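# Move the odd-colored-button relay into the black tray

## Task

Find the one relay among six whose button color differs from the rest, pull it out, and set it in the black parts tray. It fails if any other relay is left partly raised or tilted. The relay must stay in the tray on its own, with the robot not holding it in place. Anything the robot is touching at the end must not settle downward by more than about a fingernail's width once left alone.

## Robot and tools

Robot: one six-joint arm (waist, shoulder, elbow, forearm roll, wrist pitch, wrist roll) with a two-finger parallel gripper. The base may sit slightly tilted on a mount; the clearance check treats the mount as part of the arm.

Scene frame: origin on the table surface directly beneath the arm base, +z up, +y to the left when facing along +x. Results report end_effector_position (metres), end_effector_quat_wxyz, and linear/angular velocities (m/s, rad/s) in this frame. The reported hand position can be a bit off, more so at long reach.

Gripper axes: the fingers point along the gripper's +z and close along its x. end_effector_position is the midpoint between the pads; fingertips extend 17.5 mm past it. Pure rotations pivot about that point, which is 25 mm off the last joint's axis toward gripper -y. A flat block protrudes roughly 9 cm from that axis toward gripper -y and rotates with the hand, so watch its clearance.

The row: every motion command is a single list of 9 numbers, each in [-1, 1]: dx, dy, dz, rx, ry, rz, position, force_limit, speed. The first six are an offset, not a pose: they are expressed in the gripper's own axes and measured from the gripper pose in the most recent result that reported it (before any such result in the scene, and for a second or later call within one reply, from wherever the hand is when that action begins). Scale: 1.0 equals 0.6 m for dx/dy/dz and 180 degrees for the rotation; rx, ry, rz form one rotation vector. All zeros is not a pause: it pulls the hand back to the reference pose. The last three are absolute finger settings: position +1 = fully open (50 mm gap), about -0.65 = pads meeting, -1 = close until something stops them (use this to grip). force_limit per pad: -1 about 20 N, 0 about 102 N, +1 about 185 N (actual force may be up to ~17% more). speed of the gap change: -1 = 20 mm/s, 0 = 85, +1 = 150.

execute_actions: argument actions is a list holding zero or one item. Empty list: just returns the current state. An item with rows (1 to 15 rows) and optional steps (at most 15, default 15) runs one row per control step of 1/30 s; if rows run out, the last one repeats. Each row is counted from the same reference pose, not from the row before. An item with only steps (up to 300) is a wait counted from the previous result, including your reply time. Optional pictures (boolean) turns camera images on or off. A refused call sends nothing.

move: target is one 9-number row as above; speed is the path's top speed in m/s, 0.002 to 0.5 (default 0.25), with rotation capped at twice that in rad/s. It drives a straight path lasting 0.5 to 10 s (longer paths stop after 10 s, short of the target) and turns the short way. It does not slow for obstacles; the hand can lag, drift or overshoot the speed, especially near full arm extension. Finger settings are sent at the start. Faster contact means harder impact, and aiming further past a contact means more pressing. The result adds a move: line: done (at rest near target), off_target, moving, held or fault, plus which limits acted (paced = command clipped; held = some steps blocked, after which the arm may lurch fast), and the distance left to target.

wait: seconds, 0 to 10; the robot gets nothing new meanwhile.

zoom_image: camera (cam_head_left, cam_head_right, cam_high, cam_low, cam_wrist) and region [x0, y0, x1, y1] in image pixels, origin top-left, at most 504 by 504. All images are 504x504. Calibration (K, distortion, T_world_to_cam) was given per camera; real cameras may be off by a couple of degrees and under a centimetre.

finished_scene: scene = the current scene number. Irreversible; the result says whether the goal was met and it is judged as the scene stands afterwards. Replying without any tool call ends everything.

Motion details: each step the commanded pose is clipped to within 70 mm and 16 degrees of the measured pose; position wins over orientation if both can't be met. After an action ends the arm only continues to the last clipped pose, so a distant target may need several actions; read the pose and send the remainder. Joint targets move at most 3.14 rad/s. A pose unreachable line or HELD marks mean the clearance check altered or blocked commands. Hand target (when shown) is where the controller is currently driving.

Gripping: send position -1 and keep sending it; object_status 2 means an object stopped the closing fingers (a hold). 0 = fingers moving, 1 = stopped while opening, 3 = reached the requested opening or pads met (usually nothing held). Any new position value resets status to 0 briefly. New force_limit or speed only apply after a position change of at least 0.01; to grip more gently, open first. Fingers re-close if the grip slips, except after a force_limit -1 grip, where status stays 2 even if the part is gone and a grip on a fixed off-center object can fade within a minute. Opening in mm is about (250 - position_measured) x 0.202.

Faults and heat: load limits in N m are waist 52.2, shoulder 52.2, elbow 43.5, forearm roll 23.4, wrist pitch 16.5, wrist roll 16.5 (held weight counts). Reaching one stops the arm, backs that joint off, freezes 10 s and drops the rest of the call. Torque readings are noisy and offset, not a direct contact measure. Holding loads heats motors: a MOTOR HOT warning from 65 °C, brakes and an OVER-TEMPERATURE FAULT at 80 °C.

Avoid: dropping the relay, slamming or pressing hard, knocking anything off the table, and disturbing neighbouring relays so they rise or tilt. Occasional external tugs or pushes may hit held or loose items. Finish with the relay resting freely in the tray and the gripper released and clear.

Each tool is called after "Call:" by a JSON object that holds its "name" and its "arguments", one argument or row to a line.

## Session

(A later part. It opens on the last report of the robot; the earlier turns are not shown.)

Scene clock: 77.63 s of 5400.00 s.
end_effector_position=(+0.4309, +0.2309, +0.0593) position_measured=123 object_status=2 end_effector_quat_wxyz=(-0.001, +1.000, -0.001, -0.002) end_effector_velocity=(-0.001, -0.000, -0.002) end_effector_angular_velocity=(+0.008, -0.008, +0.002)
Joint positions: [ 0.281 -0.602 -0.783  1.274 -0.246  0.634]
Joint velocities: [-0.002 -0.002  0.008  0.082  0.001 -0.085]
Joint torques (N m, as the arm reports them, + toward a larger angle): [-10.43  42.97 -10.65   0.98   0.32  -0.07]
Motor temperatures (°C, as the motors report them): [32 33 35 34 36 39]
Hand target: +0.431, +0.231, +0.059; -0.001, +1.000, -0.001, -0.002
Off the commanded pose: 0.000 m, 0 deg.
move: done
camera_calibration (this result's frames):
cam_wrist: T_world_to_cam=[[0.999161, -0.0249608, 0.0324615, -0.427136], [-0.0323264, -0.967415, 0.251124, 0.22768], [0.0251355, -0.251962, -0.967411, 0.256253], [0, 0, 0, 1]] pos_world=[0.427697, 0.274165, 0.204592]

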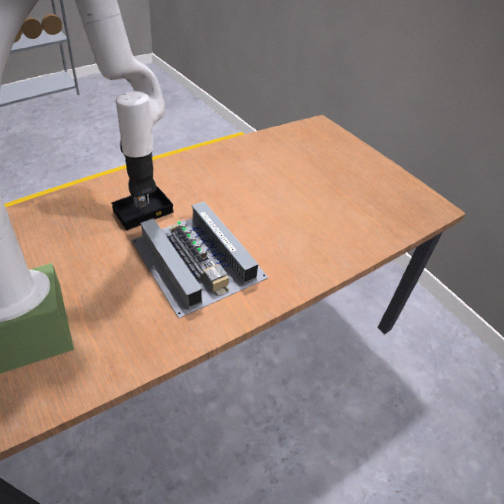

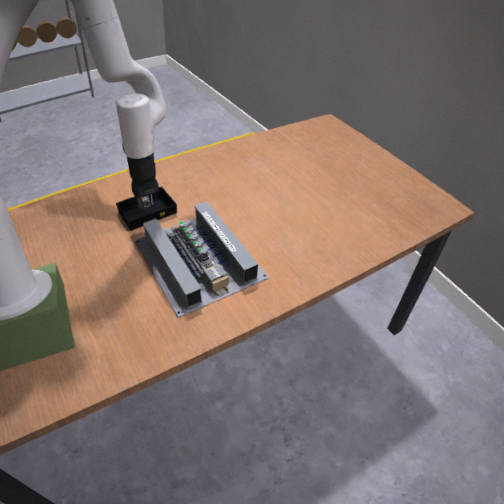

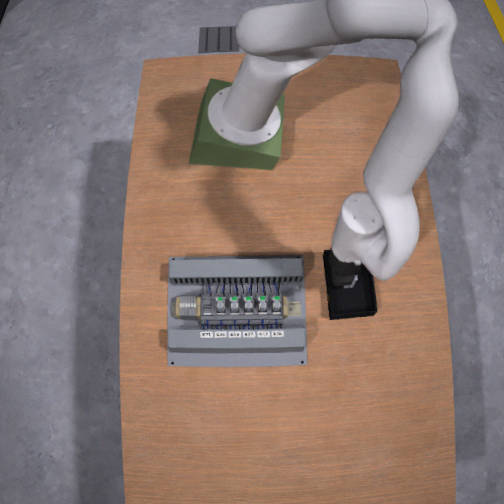

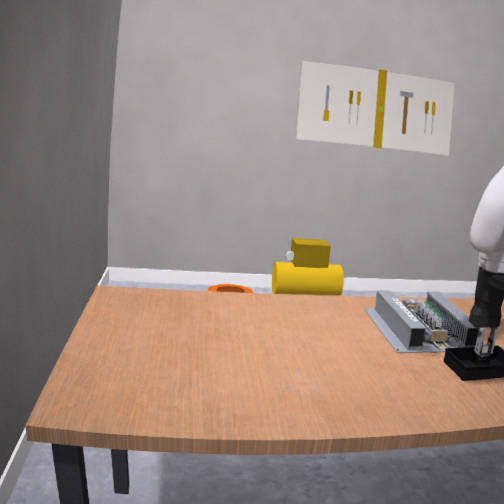

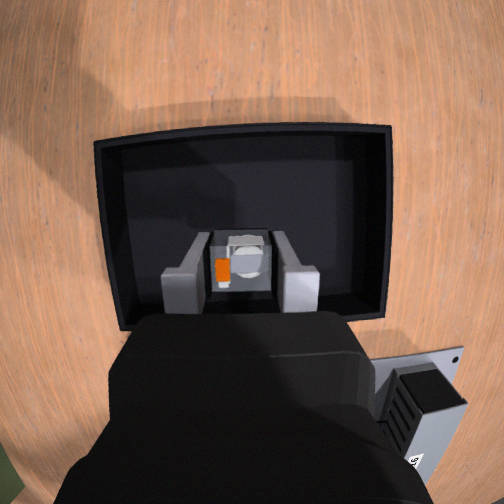

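Call:
{"name": "move", "arguments": {
  "target": [0,0,0.031,0,0,0,-1,1,-0.5],
  "speed": 0.025
}}

Call:
{"name": "move", "arguments": {
  "target": [0,0,0,0,0,0,0.8,-0.4,-0.5]
}}

Call:
{"name": "move", "arguments": {
  "target": [0,0,-0.12,0,0,0,0.8,-0.4,-0.5],
  "speed": 0.1
}}

Scene clock: 81.23 s of 5400.00 s.
end_effector_position=(+0.4307, +0.2309, +0.0408) position_measured=123 object_status=2 end_effector_quat_wxyz=(-0.001, +1.000, -0.001, -0.002) end_effector_velocity=(+0.001, +0.000, -0.000) end_effector_angular_velocity=(+0.002, -0.004, +0.004)
Joint positions: [ 0.291 -0.649 -0.798  1.408 -0.237  0.506]
Joint velocities: [ 0.    -0.     0.001  0.028  0.    -0.031]
Joint torques (N m, as the arm reports them, + toward a larger angle): [ -9.99  44.03 -10.86   0.8    0.51   0.08]
Motor temperatures (°C, as the motors report them): [32 33 35 34 36 39]
Hand target: +0.431, +0.231, +0.041; -0.001, +1.000, -0.001, -0.002
Off the commanded pose: 0.000 m, 0 deg.
move: done
camera_calibration (this result's frames):
cam_wrist: T_world_to_cam=[[0.999179, -0.0249732, 0.0318964, -0.426358], [-0.0322062, -0.967315, 0.251526, 0.232244], [0.0245725, -0.252347, -0.967325, 0.238688], [0, 0, 0, 1]] pos_world=[0.427623, 0.274238, 0.186073]

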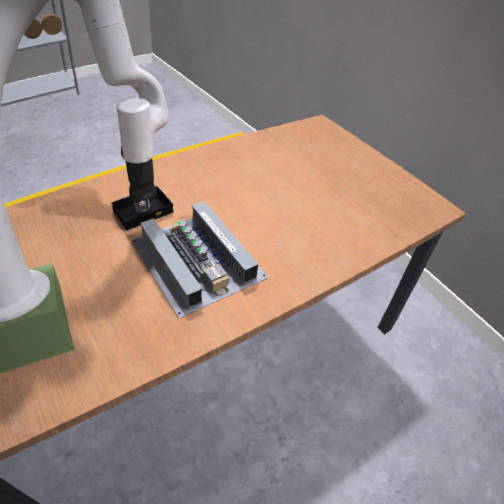

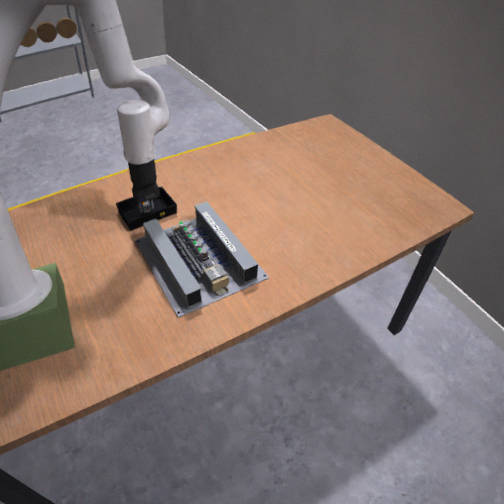

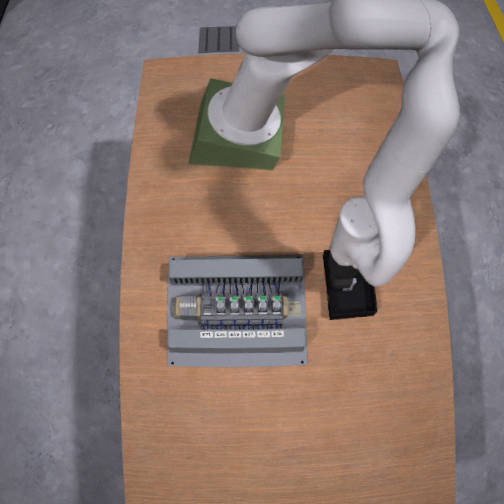

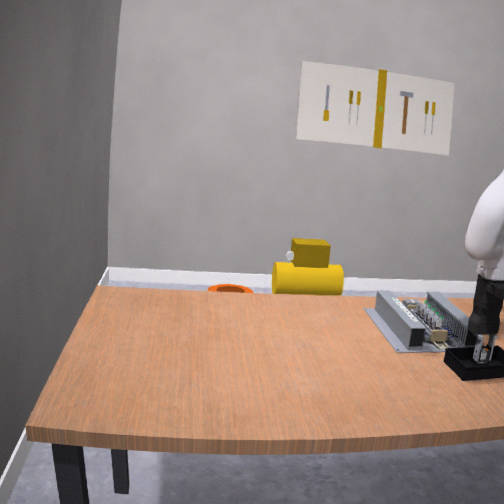

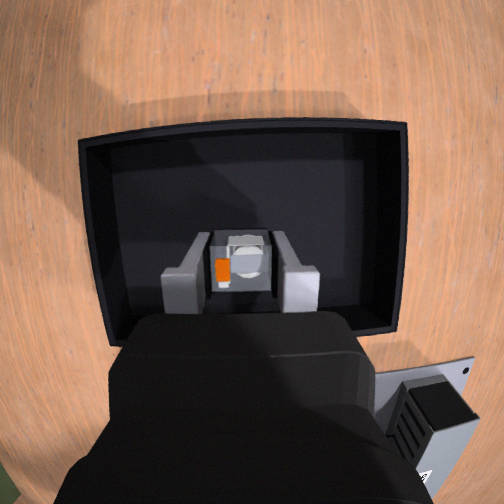

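Scene clock: 81.83 s of 5400.00 s.
end_effector_position=(+0.4307, +0.2309, +0.0408) position_measured=32 object_status=3 end_effector_quat_wxyz=(-0.001, +1.000, -0.001, -0.002) end_effector_velocity=(-0.000, +0.000, +0.000) end_effector_angular_velocity=(+0.000, +0.000, +0.002)
Joint positions: [ 0.291 -0.649 -0.798  1.408 -0.237  0.506]
Joint velocities: [ 0.     0.    -0.    -0.001 -0.    -0.001]
Joint torques (N m, as the arm reports them, + toward a larger angle): [-13.15  45.19  -9.94   1.04   0.26   0.  ]
Motor temperatures (°C, as the motors report them): [32 33 35 34 36 39]
Hand target: +0.431, +0.231, +0.041; -0.001, +1.000, -0.001, -0.002
Off the commanded pose: 0.000 m, 0 deg.
move: done
camera_calibration (this result's frames):
cam_wrist: T_world_to_cam=[[0.999179, -0.0249707, 0.0319002, -0.426361], [-0.0322046, -0.967315, 0.251524, 0.232244], [0.0245768, -0.252345, -0.967325, 0.238688], [0, 0, 0, 1]] pos_world=[0.427624, 0.274239, 0.186074]

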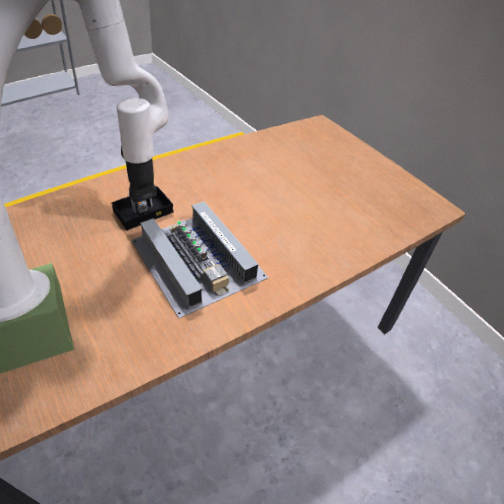

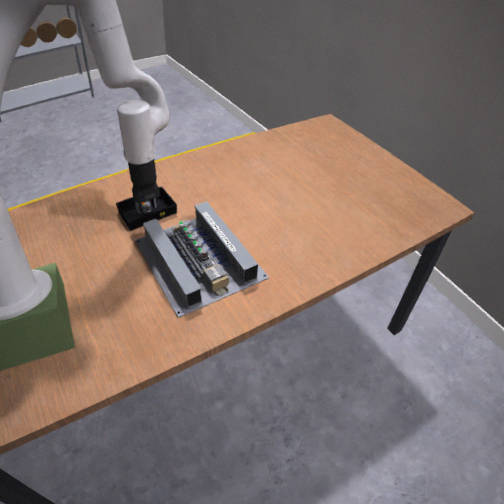

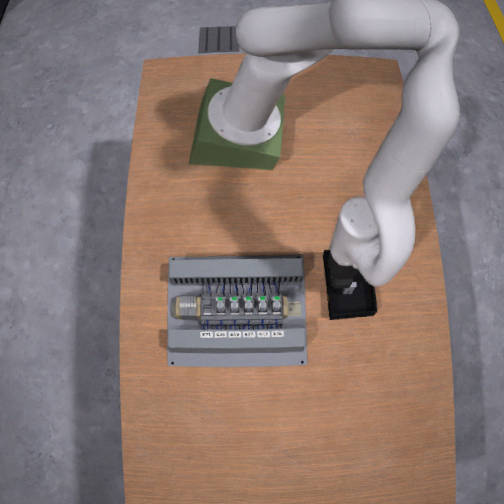

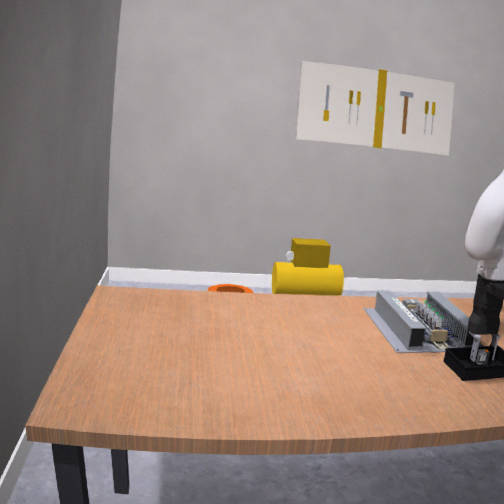

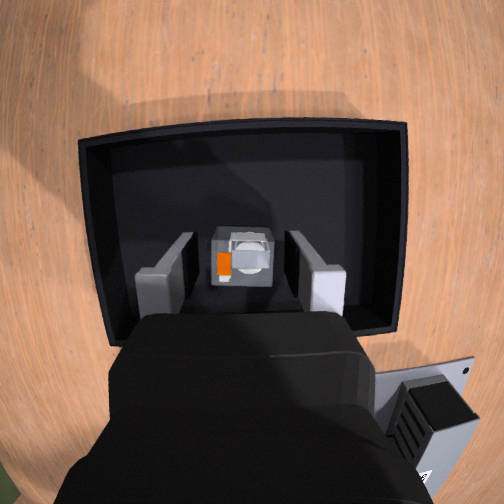

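Scene clock: 82.97 s of 5400.00 s.
end_effector_position=(+0.4313, +0.2309, +0.1126) position_measured=32 object_status=3 end_effector_quat_wxyz=(-0.001, +1.000, -0.001, -0.001) end_effector_velocity=(-0.001, +0.000, +0.001) end_effector_angular_velocity=(-0.011, +0.014, -0.004)
Joint positions: [ 0.252 -0.469 -0.753  0.935 -0.299  0.957]
Joint velocities: [ 0.004 -0.    -0.01  -0.08  -0.01   0.087]
Joint torques (N m, as the arm reports them, + toward a larger angle): [-10.95  43.82 -10.66   3.09   0.6    0.01]
Motor temperatures (°C, as the motors report them): [32 33 35 34 36 39]
Hand target: +0.431, +0.231, +0.113; -0.001, +1.000, -0.001, -0.002
Off the commanded pose: 0.000 m, 0 deg.
move: done
camera_calibration (this result's frames):
cam_wrist: T_world_to_cam=[[0.999123, -0.024904, 0.0336487, -0.429428], [-0.0325297, -0.967799, 0.249612, 0.214596], [0.0263489, -0.250488, -0.967761, 0.306993], [0, 0, 0, 1]] pos_world=[0.427944, 0.273889, 0.25798]

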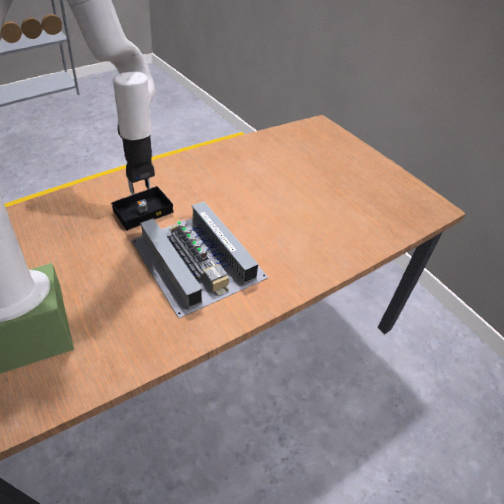

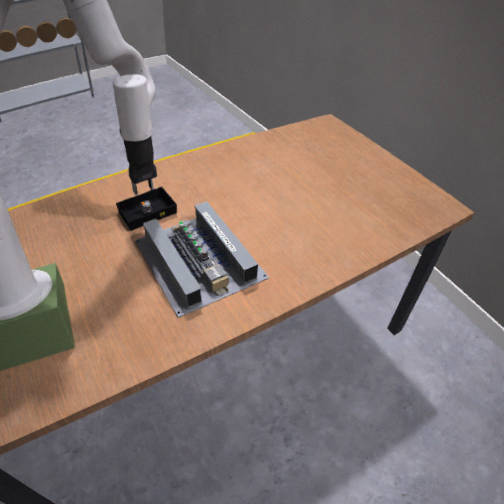

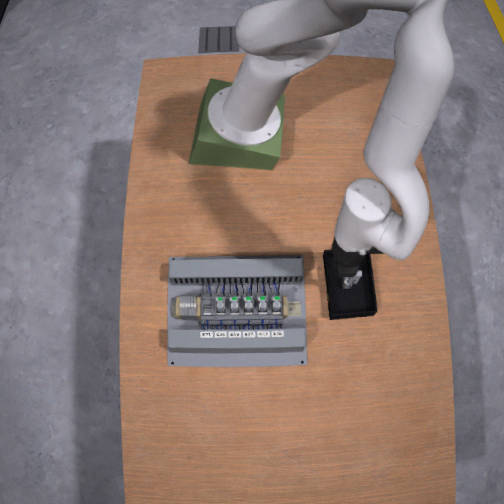

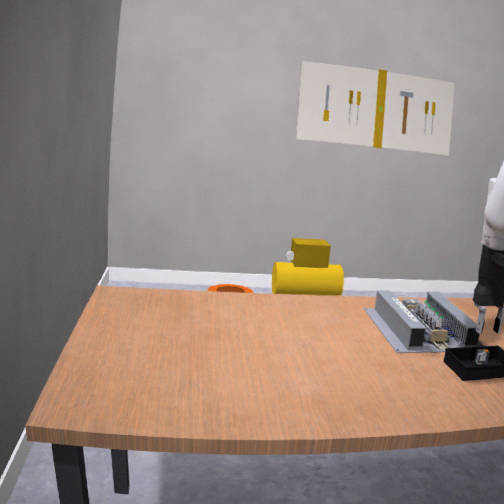

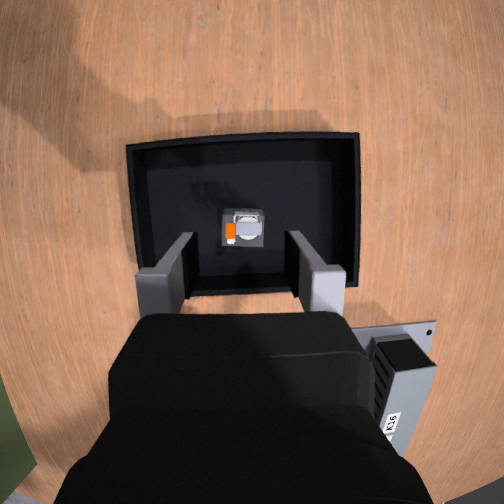

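Call:
{"name": "finished_scene", "arguments": {
  "scene": 2
}}

The scene is finished: the task was done.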